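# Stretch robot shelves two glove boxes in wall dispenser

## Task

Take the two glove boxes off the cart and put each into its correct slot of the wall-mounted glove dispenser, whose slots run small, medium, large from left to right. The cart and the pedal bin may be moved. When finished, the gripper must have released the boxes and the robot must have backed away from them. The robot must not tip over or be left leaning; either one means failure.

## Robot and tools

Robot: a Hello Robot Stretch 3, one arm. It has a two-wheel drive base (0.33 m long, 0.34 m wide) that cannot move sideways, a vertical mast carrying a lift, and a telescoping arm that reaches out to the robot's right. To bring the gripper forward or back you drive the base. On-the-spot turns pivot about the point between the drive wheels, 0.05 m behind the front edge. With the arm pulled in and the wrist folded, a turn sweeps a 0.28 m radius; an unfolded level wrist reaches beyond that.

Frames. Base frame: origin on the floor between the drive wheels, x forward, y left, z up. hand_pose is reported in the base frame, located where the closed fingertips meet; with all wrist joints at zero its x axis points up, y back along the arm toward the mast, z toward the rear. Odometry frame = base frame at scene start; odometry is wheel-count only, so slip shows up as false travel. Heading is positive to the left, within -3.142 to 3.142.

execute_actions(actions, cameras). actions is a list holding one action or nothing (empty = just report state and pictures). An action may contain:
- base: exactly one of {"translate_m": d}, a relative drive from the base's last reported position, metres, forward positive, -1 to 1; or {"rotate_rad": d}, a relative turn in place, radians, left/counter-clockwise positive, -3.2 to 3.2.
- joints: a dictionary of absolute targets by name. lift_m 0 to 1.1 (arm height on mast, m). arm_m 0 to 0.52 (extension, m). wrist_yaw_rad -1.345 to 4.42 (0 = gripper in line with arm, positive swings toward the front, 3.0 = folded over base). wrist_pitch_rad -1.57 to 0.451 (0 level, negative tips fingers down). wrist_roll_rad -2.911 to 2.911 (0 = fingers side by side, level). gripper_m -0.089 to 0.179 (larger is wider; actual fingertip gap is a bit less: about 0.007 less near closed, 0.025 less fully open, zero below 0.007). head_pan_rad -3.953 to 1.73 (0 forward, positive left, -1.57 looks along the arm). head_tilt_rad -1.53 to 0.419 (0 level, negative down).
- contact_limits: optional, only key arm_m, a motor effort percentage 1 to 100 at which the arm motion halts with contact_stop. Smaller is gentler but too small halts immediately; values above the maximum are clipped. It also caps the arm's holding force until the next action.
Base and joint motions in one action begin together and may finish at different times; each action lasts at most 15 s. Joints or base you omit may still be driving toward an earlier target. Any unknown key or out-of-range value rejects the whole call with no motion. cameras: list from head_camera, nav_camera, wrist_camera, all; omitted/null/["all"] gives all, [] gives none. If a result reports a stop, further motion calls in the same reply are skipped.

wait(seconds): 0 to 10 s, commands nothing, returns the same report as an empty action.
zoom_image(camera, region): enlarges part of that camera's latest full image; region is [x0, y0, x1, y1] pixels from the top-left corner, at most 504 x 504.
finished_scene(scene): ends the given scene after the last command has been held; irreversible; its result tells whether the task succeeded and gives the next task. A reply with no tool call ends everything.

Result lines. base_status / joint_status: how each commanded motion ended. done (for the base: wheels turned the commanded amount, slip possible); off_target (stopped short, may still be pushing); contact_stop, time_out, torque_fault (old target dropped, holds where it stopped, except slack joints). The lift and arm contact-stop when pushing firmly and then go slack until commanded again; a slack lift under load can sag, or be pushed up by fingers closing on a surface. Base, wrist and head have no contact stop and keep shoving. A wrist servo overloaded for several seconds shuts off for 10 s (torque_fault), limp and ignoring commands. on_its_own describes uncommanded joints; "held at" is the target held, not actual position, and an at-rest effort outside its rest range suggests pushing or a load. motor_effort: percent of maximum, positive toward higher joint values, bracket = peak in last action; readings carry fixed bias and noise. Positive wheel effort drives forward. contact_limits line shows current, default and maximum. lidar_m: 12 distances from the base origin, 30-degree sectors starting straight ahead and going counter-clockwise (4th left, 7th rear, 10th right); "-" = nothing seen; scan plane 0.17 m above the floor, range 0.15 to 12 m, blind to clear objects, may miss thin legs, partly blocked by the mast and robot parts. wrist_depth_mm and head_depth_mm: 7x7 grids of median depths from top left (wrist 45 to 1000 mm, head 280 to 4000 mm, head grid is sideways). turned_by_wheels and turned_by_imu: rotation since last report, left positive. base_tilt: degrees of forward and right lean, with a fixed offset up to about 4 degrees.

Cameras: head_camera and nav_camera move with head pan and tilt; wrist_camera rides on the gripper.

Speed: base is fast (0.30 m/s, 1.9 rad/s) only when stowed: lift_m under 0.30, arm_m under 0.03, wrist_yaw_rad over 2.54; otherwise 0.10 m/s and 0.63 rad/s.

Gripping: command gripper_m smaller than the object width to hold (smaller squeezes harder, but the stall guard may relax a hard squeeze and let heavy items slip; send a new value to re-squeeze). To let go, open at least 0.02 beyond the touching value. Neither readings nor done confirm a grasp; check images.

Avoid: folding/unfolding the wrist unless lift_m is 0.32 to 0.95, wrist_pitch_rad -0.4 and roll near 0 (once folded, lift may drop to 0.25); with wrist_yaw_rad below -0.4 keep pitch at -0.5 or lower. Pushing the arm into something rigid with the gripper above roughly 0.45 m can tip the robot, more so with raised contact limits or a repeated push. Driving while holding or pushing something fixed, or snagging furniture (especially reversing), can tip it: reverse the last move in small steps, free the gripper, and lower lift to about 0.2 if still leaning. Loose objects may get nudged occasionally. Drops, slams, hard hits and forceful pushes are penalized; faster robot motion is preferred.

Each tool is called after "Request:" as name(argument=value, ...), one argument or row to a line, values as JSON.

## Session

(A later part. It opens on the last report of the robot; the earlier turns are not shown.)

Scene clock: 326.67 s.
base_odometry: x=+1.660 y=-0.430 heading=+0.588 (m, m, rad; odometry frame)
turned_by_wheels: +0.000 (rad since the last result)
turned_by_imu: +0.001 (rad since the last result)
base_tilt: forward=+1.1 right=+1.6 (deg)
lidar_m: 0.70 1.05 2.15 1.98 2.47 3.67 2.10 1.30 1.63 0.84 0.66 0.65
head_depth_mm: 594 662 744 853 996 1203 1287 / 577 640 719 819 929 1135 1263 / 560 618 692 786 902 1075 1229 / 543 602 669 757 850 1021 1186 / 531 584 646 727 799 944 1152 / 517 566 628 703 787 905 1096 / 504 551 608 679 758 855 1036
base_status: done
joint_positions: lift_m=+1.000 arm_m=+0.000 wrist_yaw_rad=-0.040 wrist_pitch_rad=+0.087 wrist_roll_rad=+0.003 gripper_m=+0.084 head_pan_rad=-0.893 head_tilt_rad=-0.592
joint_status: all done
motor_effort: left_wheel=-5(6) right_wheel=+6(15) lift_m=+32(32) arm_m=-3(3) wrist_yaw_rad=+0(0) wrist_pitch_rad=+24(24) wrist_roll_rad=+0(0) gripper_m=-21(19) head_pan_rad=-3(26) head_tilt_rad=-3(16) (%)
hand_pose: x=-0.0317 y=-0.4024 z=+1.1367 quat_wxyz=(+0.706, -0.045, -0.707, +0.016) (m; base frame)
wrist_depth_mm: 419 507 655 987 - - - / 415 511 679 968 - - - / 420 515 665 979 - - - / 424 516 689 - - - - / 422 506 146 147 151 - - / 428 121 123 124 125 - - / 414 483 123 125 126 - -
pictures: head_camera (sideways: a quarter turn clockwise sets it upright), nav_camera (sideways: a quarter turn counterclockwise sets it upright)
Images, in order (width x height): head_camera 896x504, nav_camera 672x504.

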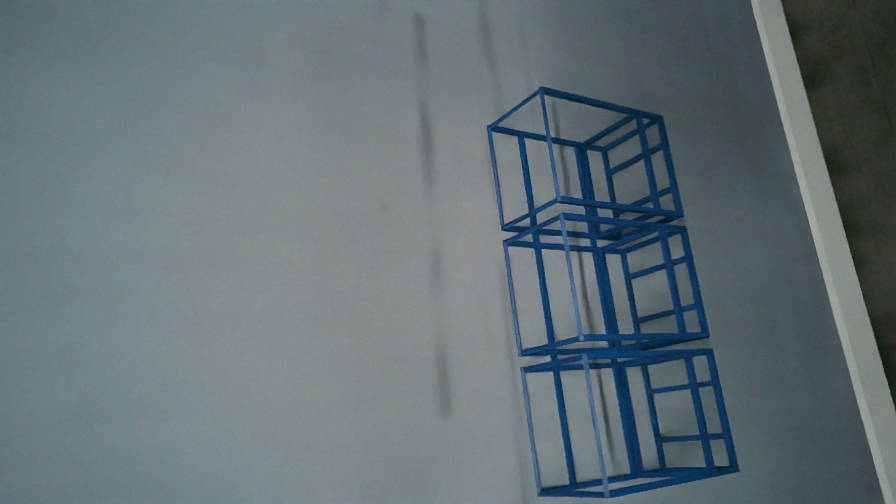

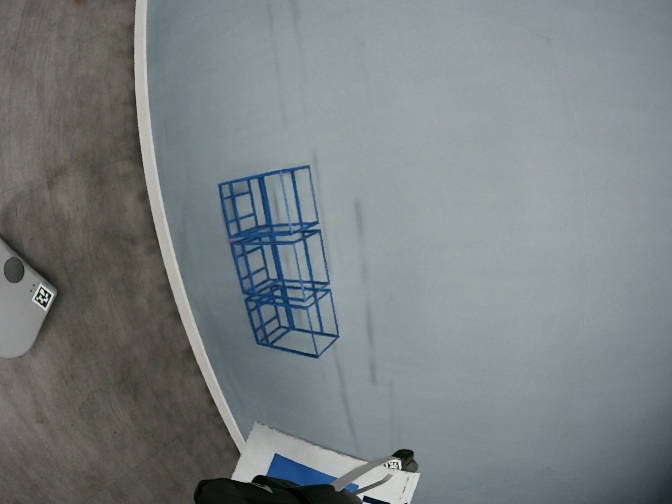

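Request:
execute_actions(
  actions=[
    {"base": {"rotate_rad": 0.97}, "joints": {"head_pan_rad": -1.563, "head_tilt_rad": -0.8}},
  ],
)

Scene clock: 344.53 s.
base_odometry: x=+1.660 y=-0.430 heading=+1.558 (m, m, rad; odometry frame)
turned_by_wheels: +0.970 (rad since the last result)
turned_by_imu: +0.977 (rad since the last result)
base_tilt: forward=+1.1 right=+1.6 (deg)
lidar_m: 2.15 1.98 2.26 3.67 2.23 1.30 1.63 0.89 0.67 0.65 0.68 0.96
head_depth_mm: 539 588 - - - - 1162 / 539 351 - - - 1289 1168 / 541 354 - - - 1287 1169 / 544 339 - - - 1277 1162 / 546 349 686 812 1051 1266 1156 / 548 622 721 858 1060 1269 1156 / 551 626 725 861 1065 1263 1142
base_status: done
joint_positions: lift_m=+1.000 arm_m=+0.000 wrist_yaw_rad=-0.040 wrist_pitch_rad=+0.087 wrist_roll_rad=+0.003 gripper_m=+0.084 head_pan_rad=-1.556 head_tilt_rad=-0.790
joint_status: all done
motor_effort: left_wheel=-5(11) right_wheel=+6(15) lift_m=+32(32) arm_m=-3(3) wrist_yaw_rad=+0(0) wrist_pitch_rad=+24(25) wrist_roll_rad=+0(0) gripper_m=-20(20) head_pan_rad=-3(37) head_tilt_rad=-4(18) (%)
hand_pose: x=-0.0317 y=-0.4024 z=+1.1367 quat_wxyz=(+0.706, -0.045, -0.707, +0.016) (m; base frame)
wrist_depth_mm: 380 386 390 395 401 403 403 / 388 393 393 401 406 407 412 / 391 400 400 401 406 412 415 / 395 396 402 409 409 408 421 / 403 403 146 148 151 416 421 / 405 121 123 123 126 421 429 / 407 413 124 124 126 431 434
pictures: head_camera (sideways: a quarter turn clockwise sets it upright), nav_camera (sideways: a quarter turn counterclockwise sets it upright), wrist_camera
Images, in order (width x height): head_camera 896x504, nav_camera 672x504, wrist_camera 644x364.

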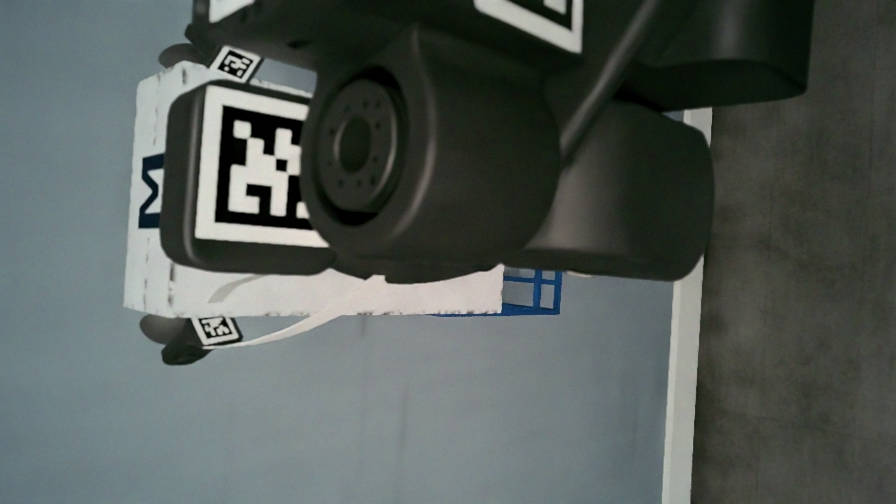

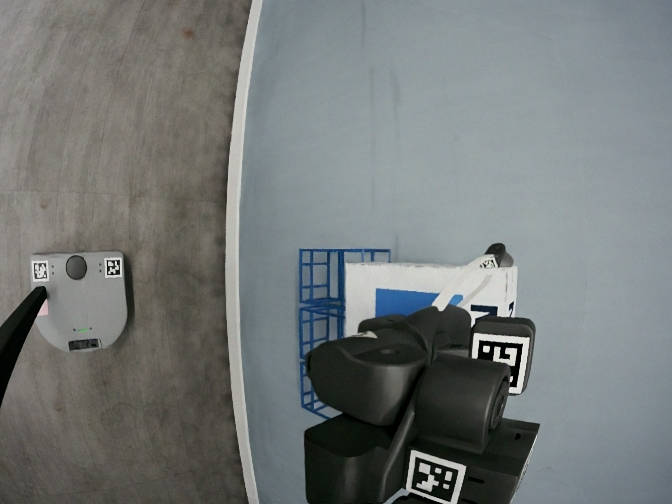

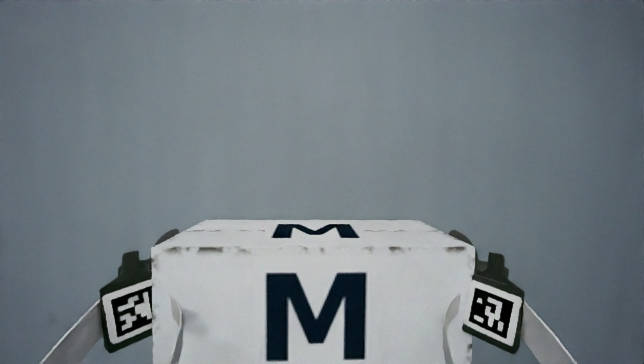

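Request:
execute_actions(
  actions=[
    {"base": {"translate_m": -0.152}, "joints": {"arm_m": 0.2, "lift_m": 0.94, "head_tilt_rad": -0.85}},
  ],
  cameras=["head_camera", "wrist_camera"],
)

Request:
zoom_image(
  camera="head_camera",
  region=[280, 140, 560, 360],
)

Scene clock: 370.03 s.
base_odometry: x=+1.658 y=-0.582 heading=+1.558 (m, m, rad; odometry frame)
turned_by_wheels: +0.000 (rad since the last result)
turned_by_imu: -0.002 (rad since the last result)
base_tilt: forward=+1.1 right=+1.6 (deg)
lidar_m: 2.30 2.11 2.49 3.68 2.03 1.16 1.48 0.89 0.66 0.65 0.67 0.95
head_depth_mm: 541 - 754 894 1093 1294 1167 / 535 - - 870 1098 1296 1163 / 536 - - 857 1112 1279 1149 / 527 - 627 879 1116 1286 1143 / 540 624 725 841 1122 1292 1145 / 552 633 740 868 1130 1279 1133 / 554 635 744 900 1144 1273 1128
base_status: done
joint_positions: lift_m=+0.940 arm_m=+0.200 wrist_yaw_rad=-0.040 wrist_pitch_rad=+0.087 wrist_roll_rad=+0.003 gripper_m=+0.084 head_pan_rad=-1.556 head_tilt_rad=-0.839
joint_status: all done
motor_effort: left_wheel=-3(11) right_wheel=+6(6) lift_m=+28(28) arm_m=+3(4) wrist_yaw_rad=+0(0) wrist_pitch_rad=+24(24) wrist_roll_rad=+0(0) gripper_m=-19(19) head_pan_rad=-3(3) head_tilt_rad=-4(10) (%)
hand_pose: x=-0.0317 y=-0.6019 z=+1.0768 quat_wxyz=(+0.706, -0.045, -0.707, +0.016) (m; base frame)
wrist_depth_mm: 188 190 192 193 196 197 198 / 192 191 194 197 197 199 201 / 193 195 196 197 200 203 202 / 194 197 198 200 202 204 205 / 196 198 147 147 150 209 208 / 200 121 122 124 125 210 211 / 201 202 123 125 126 212 214
pictures: head_camera (sideways: a quarter turn clockwise sets it upright), wrist_camera
Images, in order (width x height): head_camera 896x504, wrist_camera 644x364.

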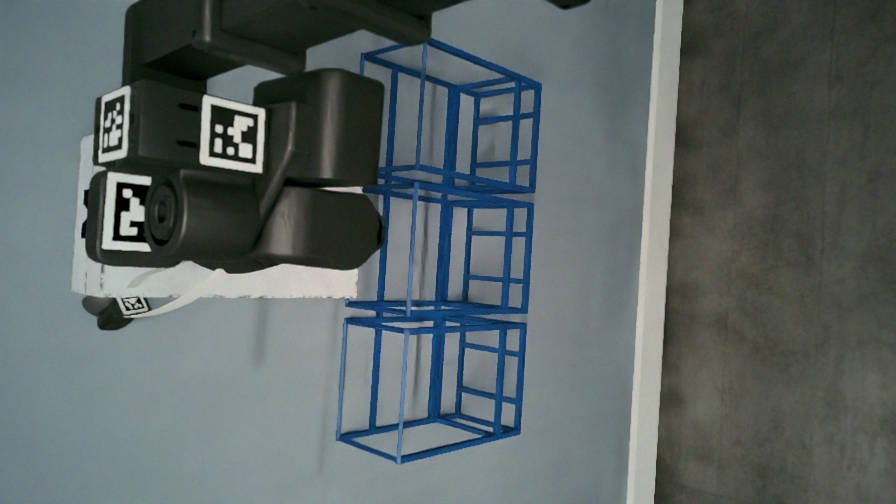

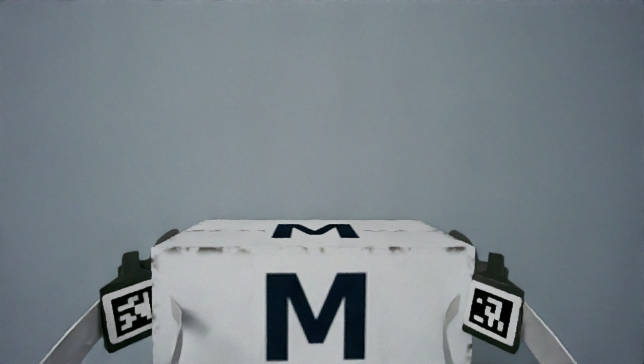

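Region (280, 140, 560, 360) of head_camera's 896x504 image, scaled by 1.800, with more detail than that image has; it fills the top 396 rows of this view, and the rest is white.

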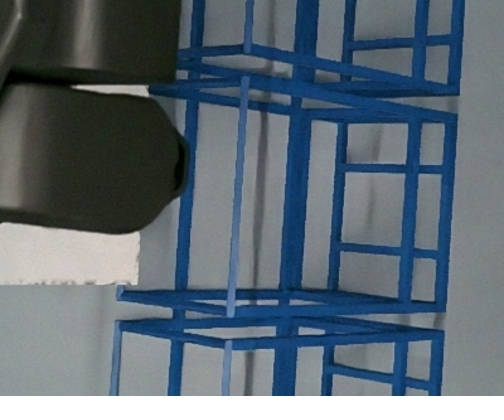

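Request:
execute_actions(
  actions=[
    {"base": {"translate_m": 0.007}, "joints": {"arm_m": 0.197, "lift_m": 0.89}},
  ],
  cameras=["head_camera", "wrist_camera"],
)

Request:
zoom_image(
  camera="head_camera",
  region=[280, 140, 560, 360],
)

Scene clock: 384.07 s.
base_odometry: x=+1.658 y=-0.575 heading=+1.557 (m, m, rad; odometry frame)
turned_by_wheels: +0.000 (rad since the last result)
turned_by_imu: -0.001 (rad since the last result)
base_tilt: forward=+1.1 right=+1.6 (deg)
lidar_m: 2.29 2.09 2.47 3.68 2.04 1.16 1.49 0.89 0.67 0.65 0.68 0.95
head_depth_mm: 542 614 - - 1133 1314 1162 / 545 603 - 905 1100 1293 1158 / 546 557 - 910 1108 1283 1155 / 548 552 - 910 1119 1288 1143 / 549 618 723 843 1125 1290 1142 / 551 632 742 865 1133 1285 1137 / 554 636 744 904 1142 1274 1128
base_status: done
joint_positions: lift_m=+0.890 arm_m=+0.197 wrist_yaw_rad=-0.040 wrist_pitch_rad=+0.087 wrist_roll_rad=+0.003 gripper_m=+0.084 head_pan_rad=-1.556 head_tilt_rad=-0.839
joint_status: all done
motor_effort: left_wheel=-5(5) right_wheel=+6(16) lift_m=+28(26) arm_m=-3(2) wrist_yaw_rad=+0(0) wrist_pitch_rad=+24(24) wrist_roll_rad=+0(0) gripper_m=-19(19) head_pan_rad=-3(3) head_tilt_rad=-4(4) (%)
hand_pose: x=-0.0317 y=-0.5994 z=+1.0268 quat_wxyz=(+0.706, -0.044, -0.707, +0.016) (m; base frame)
wrist_depth_mm: 191 192 195 195 200 201 202 / 192 194 195 198 201 202 205 / 194 197 198 199 201 205 206 / 197 198 201 202 205 207 209 / 200 202 146 147 150 209 211 / 201 122 122 124 126 212 213 / 202 206 123 125 126 214 217
pictures: head_camera (sideways: a quarter turn clockwise sets it upright), wrist_camera
Images, in order (width x height): head_camera 896x504, wrist_camera 644x364.

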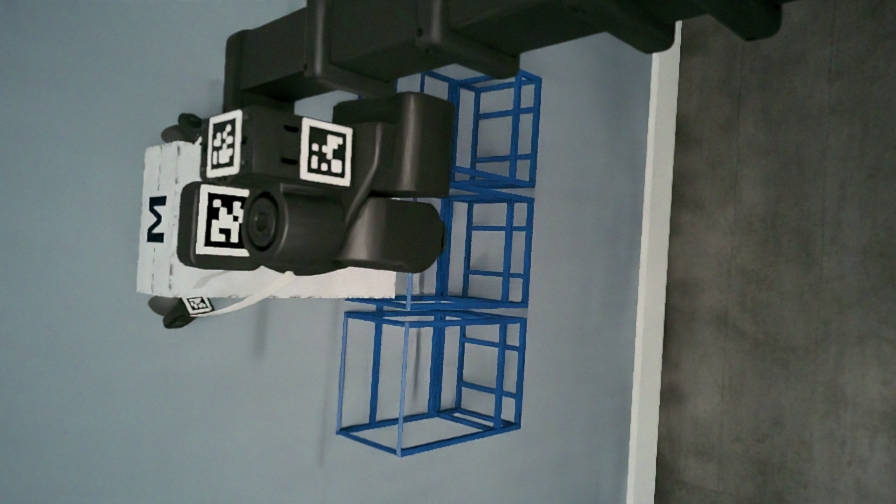

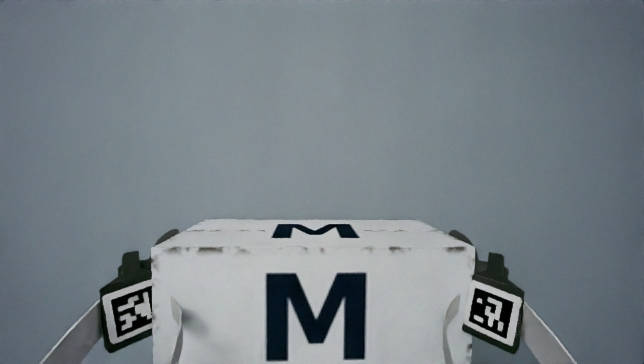

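Region (280, 140, 560, 360) of head_camera's 896x504 image, scaled by 1.800, with more detail than that image has; it fills the top 396 rows of this view, and the rest is white.

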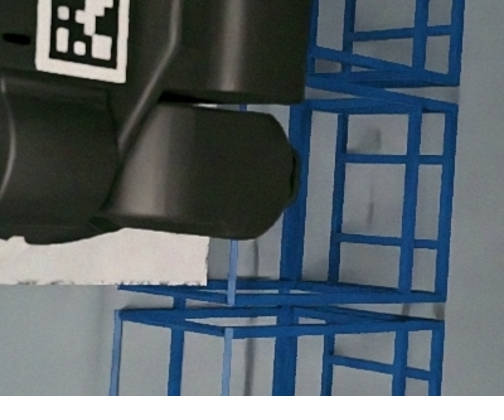

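Request:
execute_actions(
  actions=[
    {"joints": {"lift_m": 0.85}},
  ],
  cameras=["head_camera", "wrist_camera"],
)

Request:
zoom_image(
  camera="head_camera",
  region=[280, 140, 560, 360],
)

Scene clock: 392.60 s.
base_odometry: x=+1.658 y=-0.575 heading=+1.557 (m, m, rad; odometry frame)
turned_by_wheels: +0.000 (rad since the last result)
turned_by_imu: -0.001 (rad since the last result)
base_tilt: forward=+1.1 right=+1.6 (deg)
lidar_m: 2.28 2.11 2.47 3.68 2.04 1.16 1.48 0.89 0.66 0.65 0.68 0.95
head_depth_mm: 542 619 707 - - - 1126 / 544 621 691 - 1125 1287 1157 / 546 594 - - 1109 1283 1152 / 547 593 - 938 1118 1284 1146 / 550 617 722 842 1127 1286 1138 / 551 631 742 865 1136 1284 1135 / 554 635 747 902 1144 1274 1128
base_status: not commanded
joint_positions: lift_m=+0.850 arm_m=+0.197 wrist_yaw_rad=-0.040 wrist_pitch_rad=+0.087 wrist_roll_rad=+0.003 gripper_m=+0.084 head_pan_rad=-1.556 head_tilt_rad=-0.839
joint_status: all done
motor_effort: left_wheel=-3(3) right_wheel=+5(5) lift_m=+28(28) arm_m=-3(2) wrist_yaw_rad=+0(0) wrist_pitch_rad=+24(25) wrist_roll_rad=+0(0) gripper_m=-20(19) head_pan_rad=-3(3) head_tilt_rad=-4(5) (%)
hand_pose: x=-0.0317 y=-0.5994 z=+0.9870 quat_wxyz=(+0.706, -0.045, -0.707, +0.017) (m; base frame)
wrist_depth_mm: 191 192 195 197 198 200 203 / 193 195 197 198 200 203 204 / 195 197 198 201 202 205 207 / 198 199 202 202 205 206 210 / 199 201 146 148 151 208 213 / 202 121 123 123 126 213 214 / 204 206 123 124 127 214 216
pictures: head_camera (sideways: a quarter turn clockwise sets it upright), wrist_camera
Images, in order (width x height): head_camera 896x504, wrist_camera 644x364.

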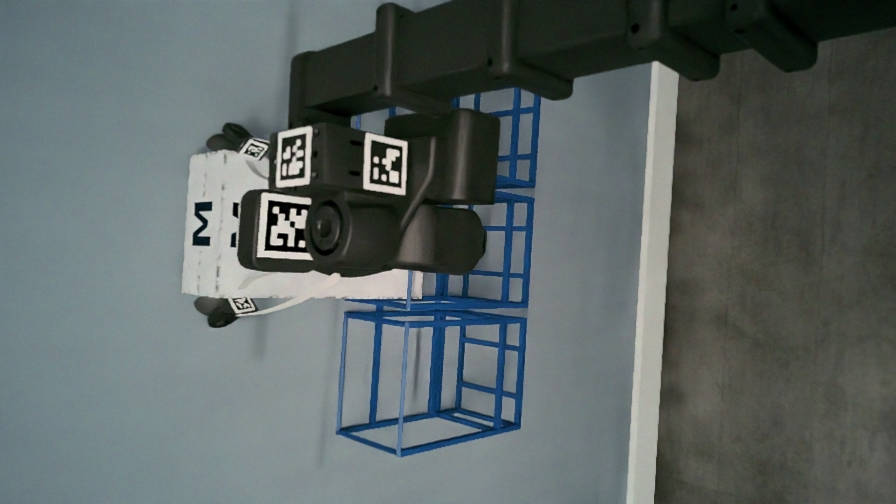

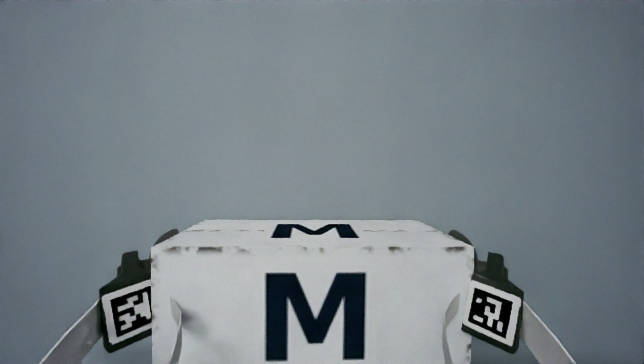

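Region (280, 140, 560, 360) of head_camera's 896x504 image, scaled by 1.800, with more detail than that image has; it fills the top 396 rows of this view, and the rest is white.

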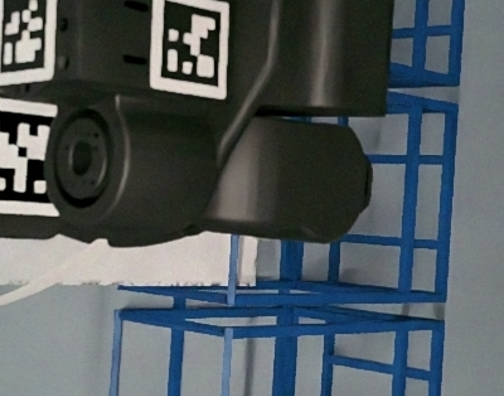

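Request:
execute_actions(
  actions=[
    {"joints": {"lift_m": 0.72}},
  ],
  cameras=["head_camera", "wrist_camera"],
)

Scene clock: 398.67 s.
base_odometry: x=+1.658 y=-0.575 heading=+1.557 (m, m, rad; odometry frame)
turned_by_wheels: +0.000 (rad since the last result)
turned_by_imu: -0.001 (rad since the last result)
base_tilt: forward=+1.2 right=+1.7 (deg)
lidar_m: 2.29 2.10 2.47 3.68 2.04 1.17 1.49 0.89 0.67 0.65 0.68 0.95
head_depth_mm: 543 620 724 868 1097 1294 - / 545 622 729 847 - - - / 546 626 690 740 1225 1284 1152 / 548 626 685 - 1185 1285 1143 / 550 630 719 817 1128 1291 1146 / 552 632 741 866 1133 1282 1134 / 554 635 747 901 1145 1276 1128
base_status: not commanded
joint_positions: lift_m=+0.720 arm_m=+0.197 wrist_yaw_rad=-0.039 wrist_pitch_rad=+0.087 wrist_roll_rad=+0.003 gripper_m=+0.084 head_pan_rad=-1.556 head_tilt_rad=-0.839
joint_status: all done
motor_effort: left_wheel=-4(4) right_wheel=+5(5) lift_m=+27(28) arm_m=-3(3) wrist_yaw_rad=+0(1) wrist_pitch_rad=+24(25) wrist_roll_rad=+0(0) gripper_m=-19(19) head_pan_rad=-3(3) head_tilt_rad=-4(4) (%)
hand_pose: x=-0.0315 y=-0.5994 z=+0.8570 quat_wxyz=(+0.706, -0.044, -0.707, +0.017) (m; base frame)
wrist_depth_mm: 191 192 195 197 198 200 202 / 193 194 195 197 202 202 203 / 196 197 198 201 203 205 207 / 198 198 201 202 205 206 208 / 199 200 146 148 151 209 212 / 202 121 122 124 126 212 213 / 203 177 123 124 127 215 217
pictures: head_camera (sideways: a quarter turn clockwise sets it upright), wrist_camera
Images, in order (width x height): head_camera 896x504, wrist_camera 644x364.

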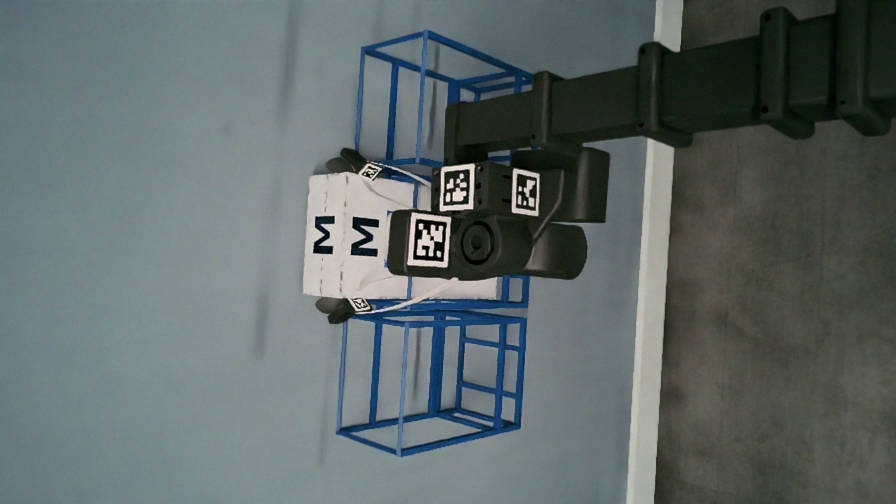

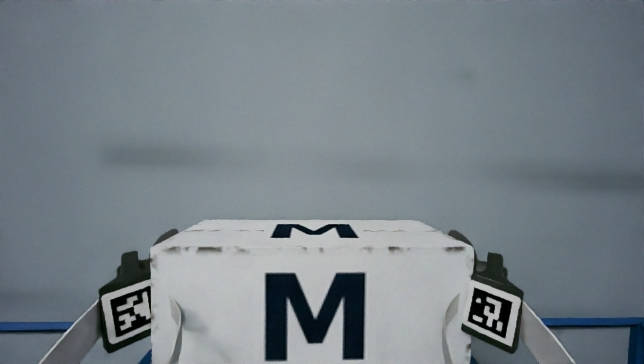

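Request:
execute_actions(
  actions=[
    {"joints": {"lift_m": 0.695}},
  ],
  cameras=["head_camera", "wrist_camera"],
)

Scene clock: 409.43 s.
base_odometry: x=+1.658 y=-0.575 heading=+1.557 (m, m, rad; odometry frame)
turned_by_wheels: +0.000 (rad since the last result)
turned_by_imu: -0.001 (rad since the last result)
base_tilt: forward=+1.1 right=+1.6 (deg)
lidar_m: 2.29 2.10 2.48 3.67 2.04 1.16 1.48 0.89 0.67 0.65 0.68 0.95
head_depth_mm: 542 621 723 871 1097 1292 1188 / 544 623 727 851 1062 - - / 546 625 706 759 - 1282 1154 / 548 627 698 702 1209 1287 1143 / 550 628 722 821 1125 1286 1137 / 553 632 741 869 1141 1280 1133 / 555 635 745 899 1143 1278 1129
base_status: not commanded
joint_positions: lift_m=+0.695 arm_m=+0.197 wrist_yaw_rad=-0.039 wrist_pitch_rad=+0.088 wrist_roll_rad=+0.003 gripper_m=+0.084 head_pan_rad=-1.556 head_tilt_rad=-0.839
joint_status: all done
motor_effort: left_wheel=-4(3) right_wheel=+5(5) lift_m=+28(26) arm_m=-3(2) wrist_yaw_rad=+0(1) wrist_pitch_rad=+24(24) wrist_roll_rad=+0(0) gripper_m=-19(20) head_pan_rad=-3(3) head_tilt_rad=-4(5) (%)
hand_pose: x=-0.0315 y=-0.5994 z=+0.8320 quat_wxyz=(+0.706, -0.044, -0.707, +0.017) (m; base frame)
wrist_depth_mm: 189 192 194 197 197 200 202 / 195 194 196 197 200 202 205 / 196 197 200 202 202 205 206 / 198 199 201 204 206 207 210 / 198 201 147 148 151 209 212 / 202 121 122 124 126 210 214 / 204 127 123 125 127 209 215
pictures: head_camera (sideways: a quarter turn clockwise sets it upright), wrist_camera
Images, in order (width x height): head_camera 896x504, wrist_camera 644x364.

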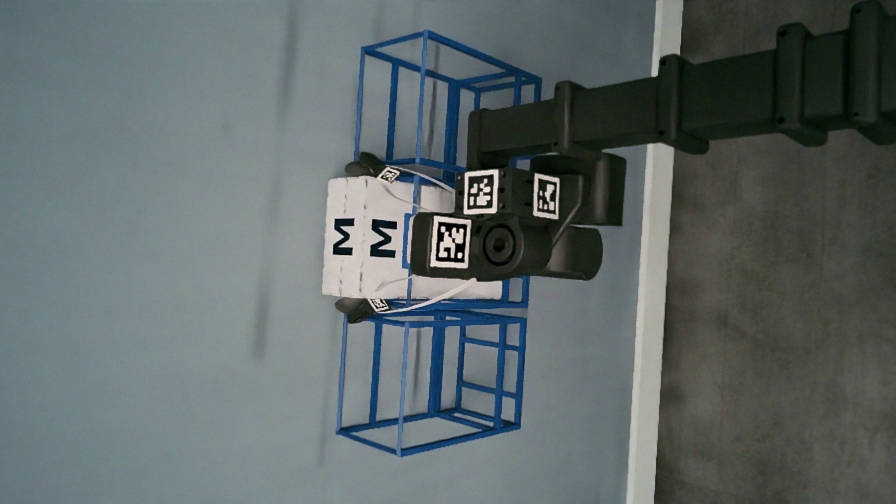

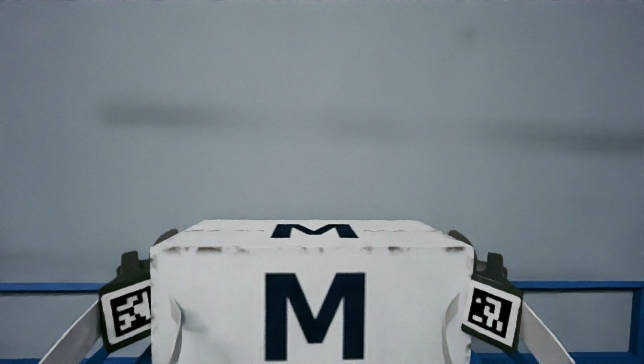

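Request:
execute_actions(
  actions=[
    {"joints": {"gripper_m": 0.13}},
  ],
  cameras=["wrist_camera"],
)

Request:
execute_actions(
  actions=[
    {"joints": {"gripper_m": 0.175}},
  ],
  cameras=["head_camera", "wrist_camera"],
)

Scene clock: 415.30 s.
base_odometry: x=+1.658 y=-0.575 heading=+1.557 (m, m, rad; odometry frame)
turned_by_wheels: +0.000 (rad since the last result)
turned_by_imu: -0.001 (rad since the last result)
base_tilt: forward=+1.1 right=+1.6 (deg)
lidar_m: 2.29 2.10 2.47 3.67 2.04 1.17 1.49 0.88 0.66 0.65 0.68 0.95
head_depth_mm: 543 620 727 869 1097 1296 1181 / 544 621 728 853 1062 - - / 546 625 705 737 - 1284 1149 / 548 626 699 706 1213 1281 1145 / 550 629 721 821 1126 1282 1139 / 552 632 742 871 1139 1278 1138 / 554 635 744 902 1144 1269 1130
base_status: not commanded
joint_positions: lift_m=+0.695 arm_m=+0.197 wrist_yaw_rad=-0.039 wrist_pitch_rad=+0.109 wrist_roll_rad=+0.003 gripper_m=+0.130 head_pan_rad=-1.556 head_tilt_rad=-0.839
joint_status: all done
motor_effort: left_wheel=-5(3) right_wheel=+5(5) lift_m=+27(27) arm_m=-3(2) wrist_yaw_rad=+0(0) wrist_pitch_rad=+18(24) wrist_roll_rad=+0(0) gripper_m=-3(75) head_pan_rad=-3(3) head_tilt_rad=-5(4) (%)
hand_pose: x=-0.0315 y=-0.5993 z=+0.8376 quat_wxyz=(+0.706, -0.052, -0.706, +0.025) (m; base frame)
wrist_depth_mm: 195 196 197 199 202 203 205 / 195 197 199 201 202 205 207 / 196 198 201 203 205 207 208 / 199 201 202 204 205 208 210 / 200 201 203 205 206 209 213 / 201 125 126 127 128 211 212 / 202 129 125 126 127 184 215
pictures: wrist_camera
Images, in order (width x height): wrist_camera 644x364.

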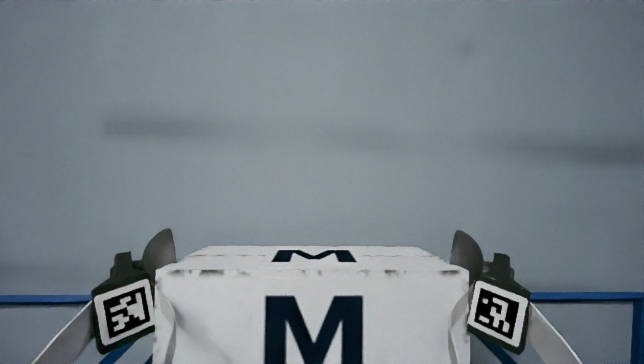

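Scene clock: 416.23 s.
base_odometry: x=+1.658 y=-0.575 heading=+1.557 (m, m, rad; odometry frame)
turned_by_wheels: +0.000 (rad since the last result)
turned_by_imu: +0.000 (rad since the last result)
base_tilt: forward=+1.1 right=+1.6 (deg)
lidar_m: 2.29 2.10 2.47 3.68 2.04 1.16 1.48 0.89 0.66 0.65 0.68 0.95
head_depth_mm: 541 620 723 872 1092 1293 1185 / 543 621 727 851 1061 - - / 546 626 714 719 - 1289 1152 / 548 628 699 687 1216 1284 1145 / 550 630 721 820 1125 1287 1138 / 552 633 740 869 1136 1278 1134 / 554 636 745 901 1146 1273 1128
base_status: not commanded
joint_positions: lift_m=+0.695 arm_m=+0.197 wrist_yaw_rad=-0.039 wrist_pitch_rad=+0.147 wrist_roll_rad=+0.003 gripper_m=+0.175 head_pan_rad=-1.556 head_tilt_rad=-0.839
joint_status: all done
motor_effort: left_wheel=-4(4) right_wheel=+4(5) lift_m=+28(28) arm_m=-3(2) wrist_yaw_rad=+0(0) wrist_pitch_rad=+7(18) wrist_roll_rad=+0(0) gripper_m=+0(85) head_pan_rad=-3(3) head_tilt_rad=-5(4) (%)
hand_pose: x=-0.0315 y=-0.5990 z=+0.8473 quat_wxyz=(+0.705, -0.065, -0.705, +0.038) (m; base frame)
wrist_depth_mm: 199 201 204 205 207 209 211 / 200 203 203 206 207 210 213 / 200 202 203 205 209 211 212 / 199 201 204 206 207 210 212 / 201 201 203 206 208 210 212 / 201 203 149 149 151 211 212 / - 107 107 108 110 116 211
pictures: head_camera (sideways: a quarter turn clockwise sets it upright), wrist_camera
Images, in order (width x height): head_camera 896x504, wrist_camera 644x364.

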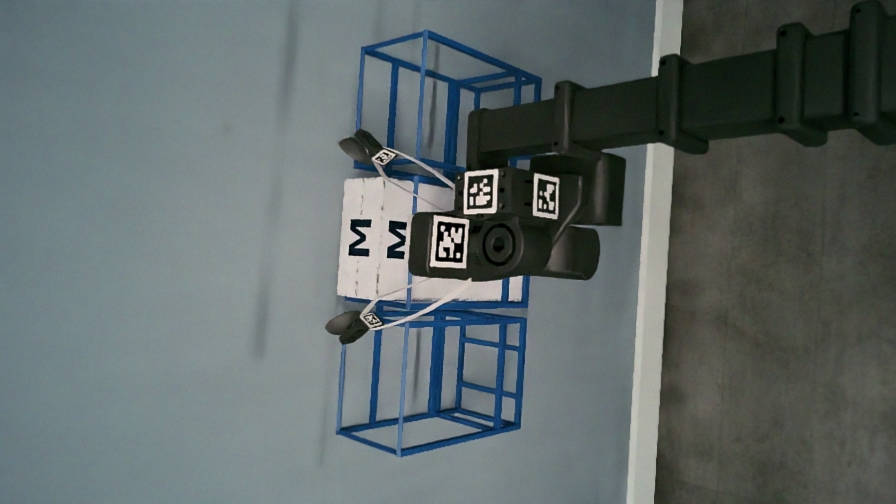

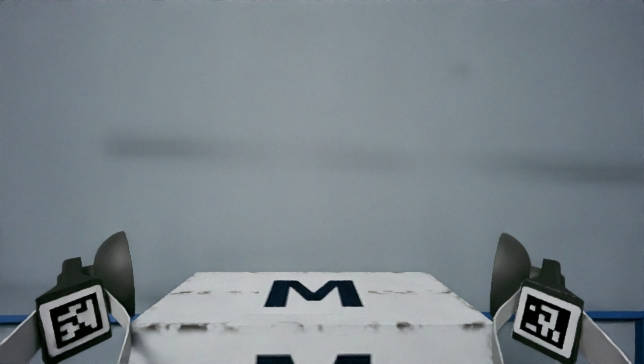

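Request:
execute_actions(
  actions=[
    {"joints": {"arm_m": 0.08, "lift_m": 0.75}},
  ],
  cameras=["head_camera", "wrist_camera"],
)

Scene clock: 486.40 s.
base_odometry: x=+1.658 y=-0.575 heading=+1.557 (m, m, rad; odometry frame)
turned_by_wheels: +0.000 (rad since the last result)
turned_by_imu: -0.001 (rad since the last result)
base_tilt: forward=+1.1 right=+1.6 (deg)
lidar_m: 2.29 2.10 2.47 3.67 2.05 1.16 1.48 0.88 0.66 0.65 0.68 0.95
head_depth_mm: 542 619 724 869 1079 1304 - / 544 623 727 876 993 - 1167 / 546 626 715 793 - - 1155 / 547 626 701 719 - 1245 1147 / 550 630 719 812 1126 1285 1136 / 553 632 744 869 1133 1286 1138 / 554 635 745 901 1144 1277 1129
base_status: not commanded
joint_positions: lift_m=+0.750 arm_m=+0.080 wrist_yaw_rad=-0.039 wrist_pitch_rad=+0.149 wrist_roll_rad=+0.003 gripper_m=+0.175 head_pan_rad=-1.556 head_tilt_rad=-0.839
joint_status: all done
motor_effort: left_wheel=-4(4) right_wheel=+5(5) lift_m=+28(27) arm_m=-3(5) wrist_yaw_rad=+0(1) wrist_pitch_rad=+6(7) wrist_roll_rad=+0(0) gripper_m=+0(1) head_pan_rad=-3(3) head_tilt_rad=-4(5) (%)
hand_pose: x=-0.0315 y=-0.4820 z=+0.9027 quat_wxyz=(+0.705, -0.066, -0.705, +0.038) (m; base frame)
wrist_depth_mm: 315 316 323 324 328 329 334 / 314 320 320 323 331 329 333 / 314 319 316 325 329 330 335 / 315 319 319 325 328 330 332 / 316 321 321 321 327 330 334 / 313 318 321 326 324 328 333 / - 317 228 223 327 329 335
pictures: head_camera (sideways: a quarter turn clockwise sets it upright), wrist_camera
Images, in order (width x height): head_camera 896x504, wrist_camera 644x364.

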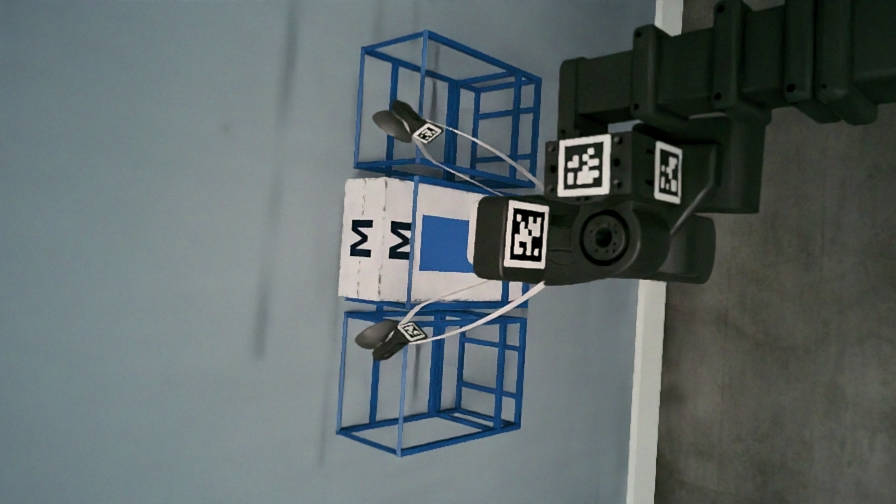

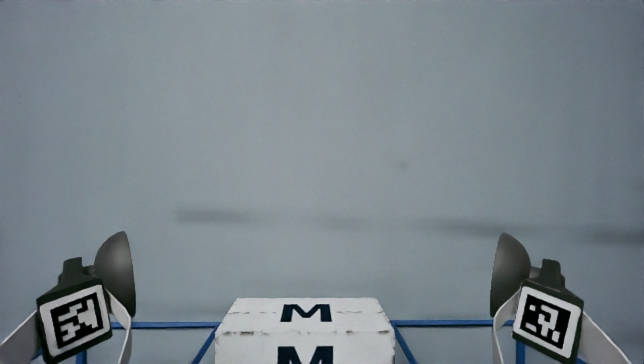

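Request:
execute_actions(
  actions=[
    {"base": {"rotate_rad": -0.948}, "joints": {"arm_m": 0.0, "lift_m": 0.775, "wrist_pitch_rad": 0.0, "wrist_yaw_rad": 0.04, "gripper_m": 0.179}},
  ],
  cameras=["head_camera"],
)

Request:
execute_actions(
  actions=[
    {"base": {"translate_m": -0.718}, "joints": {"head_pan_rad": -2.1, "head_tilt_rad": -0.65}},
  ],
  cameras=["head_camera", "nav_camera"],
)

Scene clock: 497.77 s.
base_odometry: x=+1.658 y=-0.575 heading=+0.610 (m, m, rad; odometry frame)
turned_by_wheels: -0.948 (rad since the last result)
turned_by_imu: -0.958 (rad since the last result)
base_tilt: forward=+1.2 right=+1.6 (deg)
lidar_m: 0.70 1.07 2.29 2.10 2.78 3.67 1.36 1.17 1.48 0.82 0.65 0.65
head_depth_mm: 1347 1496 1676 1784 1515 1381 - / 1273 1535 1812 1792 1514 - - / 1078 1283 1569 1752 1510 - - / 935 1088 1297 1598 1573 - 1102 / 829 948 1102 1312 1460 1279 1145 / 747 836 959 1094 1316 1285 1127 / 676 751 842 961 1123 1244 1127
base_status: done
joint_positions: lift_m=+0.775 arm_m=+0.000 wrist_yaw_rad=+0.038 wrist_pitch_rad=-0.016 wrist_roll_rad=+0.003 gripper_m=+0.179 head_pan_rad=-1.556 head_tilt_rad=-0.839
joint_status: all done
motor_effort: left_wheel=+5(11) right_wheel=-4(10) lift_m=+28(27) arm_m=-3(4) wrist_yaw_rad=+2(3) wrist_pitch_rad=+5(5) wrist_roll_rad=+0(0) gripper_m=+1(30) head_pan_rad=-3(4) head_tilt_rad=-4(4) (%)
hand_pose: x=-0.0116 y=-0.4008 z=+0.8855 quat_wxyz=(+0.706, +0.019, -0.708, +0.008) (m; base frame)
wrist_depth_mm: 385 462 585 787 - - 944 / 389 464 581 786 - - 991 / 395 477 609 823 - - 991 / 401 486 618 840 - - 983 / 404 491 630 879 - - - / 395 522 648 897 - - 973 / - 524 657 922 - - 958
pictures: head_camera (sideways: a quarter turn clockwise sets it upright)
Images, in order (width x height): head_camera 896x504.

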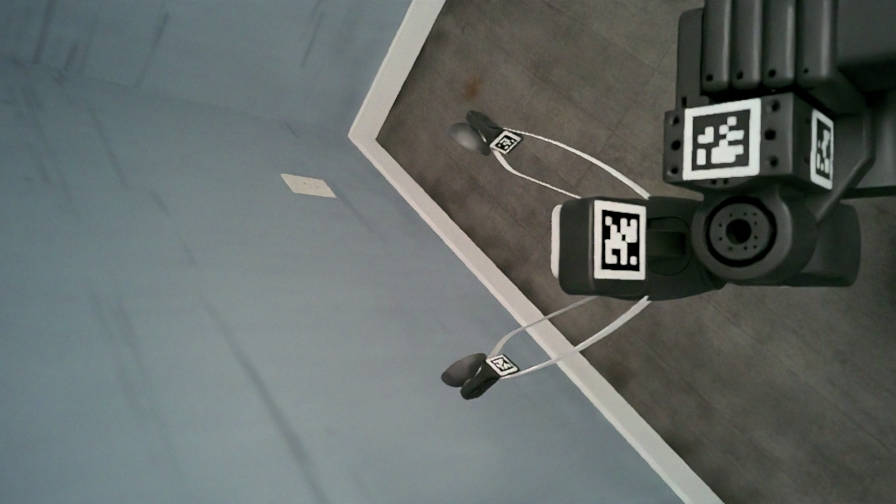

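Scene clock: 506.20 s.
base_odometry: x=+1.069 y=-0.987 heading=+0.610 (m, m, rad; odometry frame)
turned_by_wheels: +0.000 (rad since the last result)
turned_by_imu: -0.005 (rad since the last result)
base_tilt: forward=+1.2 right=+1.6 (deg)
lidar_m: 1.32 2.01 2.23 2.30 3.13 2.71 1.33 0.64 0.63 1.14 1.23 1.22
head_depth_mm: 857 948 1060 1062 943 1064 1201 / 865 958 1051 1042 933 1087 1191 / 876 968 1034 914 930 1201 1261 / 882 979 1095 1018 1099 1188 - / 893 988 1114 1274 1464 1388 - / 900 1003 1130 1302 1481 1419 - / 910 1014 1145 1320 1548 1446 -
base_status: done
joint_positions: lift_m=+0.775 arm_m=+0.000 wrist_yaw_rad=+0.038 wrist_pitch_rad=-0.016 wrist_roll_rad=+0.003 gripper_m=+0.179 head_pan_rad=-2.093 head_tilt_rad=-0.655
joint_status: all done
motor_effort: left_wheel=+5(6) right_wheel=-4(11) lift_m=+29(28) arm_m=-3(2) wrist_yaw_rad=+2(2) wrist_pitch_rad=+5(5) wrist_roll_rad=+0(0) gripper_m=+0(1) head_pan_rad=-3(33) head_tilt_rad=+2(15) (%)
hand_pose: x=-0.0116 y=-0.4008 z=+0.8855 quat_wxyz=(+0.706, +0.019, -0.708, +0.008) (m; base frame)
wrist_depth_mm: 817 984 - - 818 691 610 / 846 1000 - - 847 710 620 / 840 - - - 844 734 632 / 846 - - - 888 757 641 / 870 - - - 893 761 649 / 831 - - - 929 800 572 / - - - - 942 801 459
pictures: head_camera (sideways: a quarter turn clockwise sets it upright), nav_camera (sideways: a quarter turn counterclockwise sets it upright)
Images, in order (width x height): head_camera 896x504, nav_camera 672x504.

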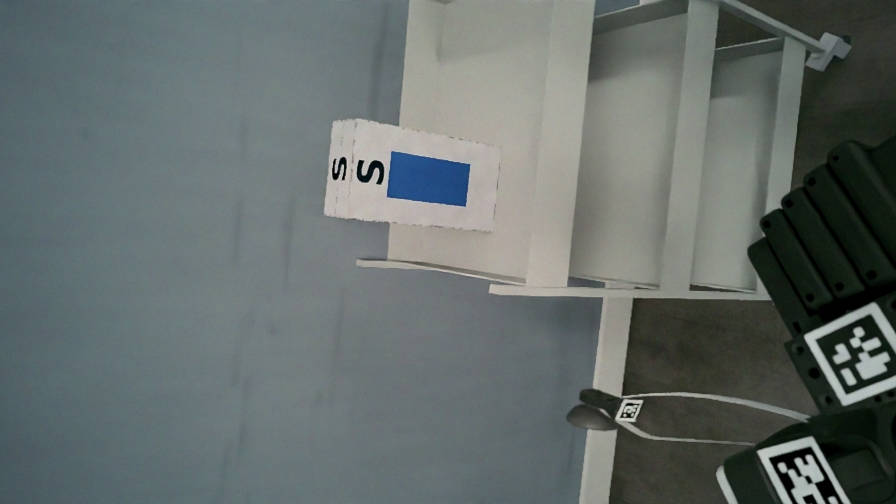

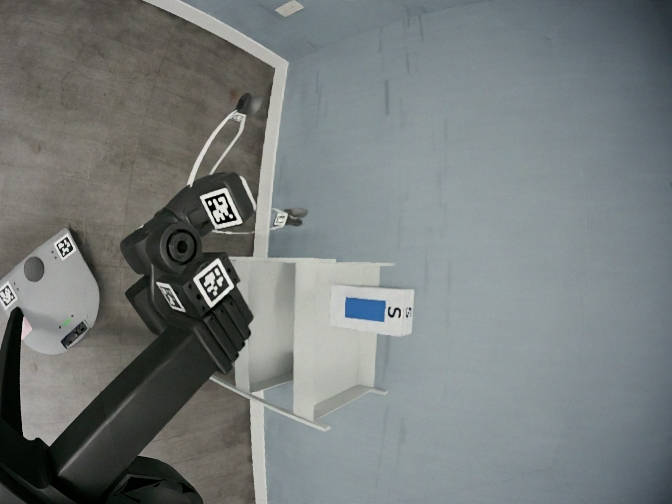

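Request:
execute_actions(
  actions=[
    {"base": {"rotate_rad": -0.675}, "joints": {"head_pan_rad": -1.563, "head_tilt_rad": -0.7}},
  ],
  cameras=["head_camera", "wrist_camera"],
)

Scene clock: 515.70 s.
base_odometry: x=+1.069 y=-0.987 heading=-0.065 (m, m, rad; odometry frame)
turned_by_wheels: -0.675 (rad since the last result)
turned_by_imu: -0.682 (rad since the last result)
base_tilt: forward=+1.1 right=+1.6 (deg)
lidar_m: 1.22 1.26 1.69 2.73 2.23 2.94 3.10 1.53 0.67 0.63 1.08 1.27
head_depth_mm: 891 999 1132 1235 1519 1422 1289 / 888 990 1101 1022 1065 1257 - / 885 993 1096 1018 1100 1262 - / 882 984 859 931 1093 - - / 877 978 1051 946 1083 1224 1195 / 875 973 1105 1275 1464 1383 1201 / 873 970 1101 1265 1504 1374 1193
base_status: done
joint_positions: lift_m=+0.775 arm_m=+0.000 wrist_yaw_rad=+0.038 wrist_pitch_rad=-0.016 wrist_roll_rad=+0.003 gripper_m=+0.179 head_pan_rad=-1.570 head_tilt_rad=-0.691
joint_status: all done
motor_effort: left_wheel=+5(11) right_wheel=-3(11) lift_m=+28(27) arm_m=-2(2) wrist_yaw_rad=+1(1) wrist_pitch_rad=+5(5) wrist_roll_rad=+0(0) gripper_m=+0(0) head_pan_rad=+3(35) head_tilt_rad=-3(8) (%)
hand_pose: x=-0.0116 y=-0.4008 z=+0.8855 quat_wxyz=(+0.706, +0.019, -0.708, +0.008) (m; base frame)
wrist_depth_mm: 743 732 752 746 749 760 745 / 768 770 769 769 759 762 764 / 806 794 811 818 792 795 801 / 817 814 823 557 798 817 831 / 853 816 835 556 765 840 834 / 837 855 687 574 620 576 906 / - 894 811 426 430 432 890
pictures: head_camera (sideways: a quarter turn clockwise sets it upright), wrist_camera
Images, in order (width x height): head_camera 896x504, wrist_camera 644x364.

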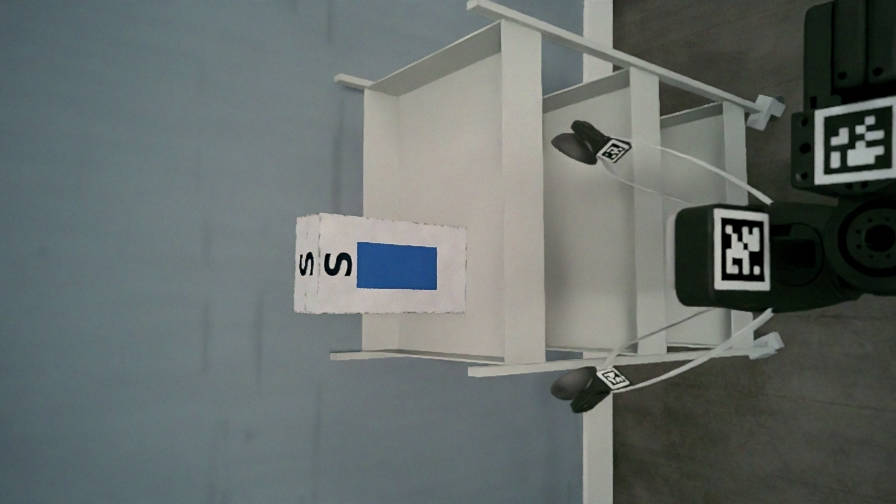

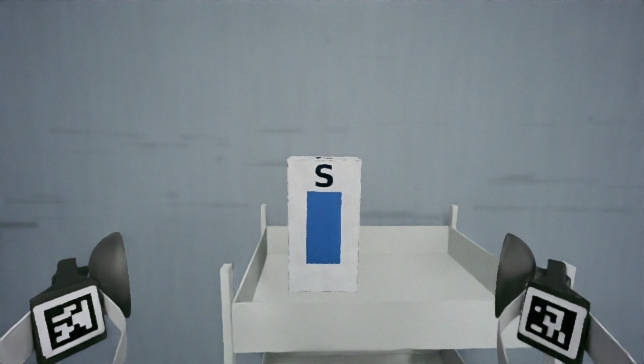

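Request:
execute_actions(
  actions=[
    {"joints": {"arm_m": 0.34}},
  ],
  cameras=["head_camera", "wrist_camera"],
)

Scene clock: 531.40 s.
base_odometry: x=+1.069 y=-0.987 heading=-0.065 (m, m, rad; odometry frame)
turned_by_wheels: +0.000 (rad since the last result)
turned_by_imu: -0.001 (rad since the last result)
base_tilt: forward=+1.1 right=+1.6 (deg)
lidar_m: 1.22 1.26 1.69 2.73 2.23 2.94 3.12 1.52 0.66 0.63 1.08 1.27
head_depth_mm: 892 997 1128 1234 1513 1467 - / 889 995 1104 1044 - - 1192 / 884 988 1098 - 1127 1266 1208 / 881 981 857 - 1095 1252 1210 / 880 982 1049 960 1084 1227 1199 / 873 974 1103 1269 1503 1386 1197 / 869 973 1098 1264 1505 1372 1193
base_status: not commanded
joint_positions: lift_m=+0.775 arm_m=+0.340 wrist_yaw_rad=+0.039 wrist_pitch_rad=-0.016 wrist_roll_rad=+0.003 gripper_m=+0.179 head_pan_rad=-1.570 head_tilt_rad=-0.691
joint_status: all done
motor_effort: left_wheel=+4(5) right_wheel=-4(3) lift_m=+28(28) arm_m=+4(2) wrist_yaw_rad=+2(2) wrist_pitch_rad=+5(5) wrist_roll_rad=+0(0) gripper_m=+1(0) head_pan_rad=+4(4) head_tilt_rad=-4(4) (%)
hand_pose: x=-0.0115 y=-0.7404 z=+0.8853 quat_wxyz=(+0.706, +0.020, -0.708, +0.008) (m; base frame)
wrist_depth_mm: 427 434 431 428 432 433 433 / 432 445 445 444 441 447 445 / 453 454 449 455 454 455 455 / 454 461 458 466 471 468 471 / 475 481 204 203 205 485 479 / 487 490 210 209 212 491 501 / - 504 215 215 409 417 514
pictures: head_camera (sideways: a quarter turn clockwise sets it upright), wrist_camera
Images, in order (width x height): head_camera 896x504, wrist_camera 644x364.

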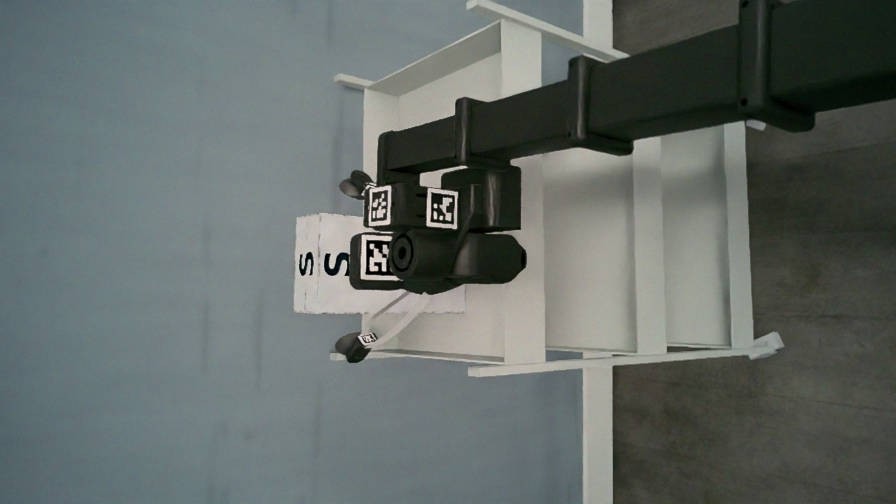

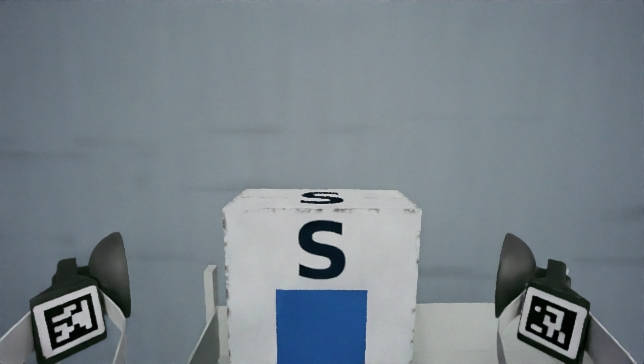

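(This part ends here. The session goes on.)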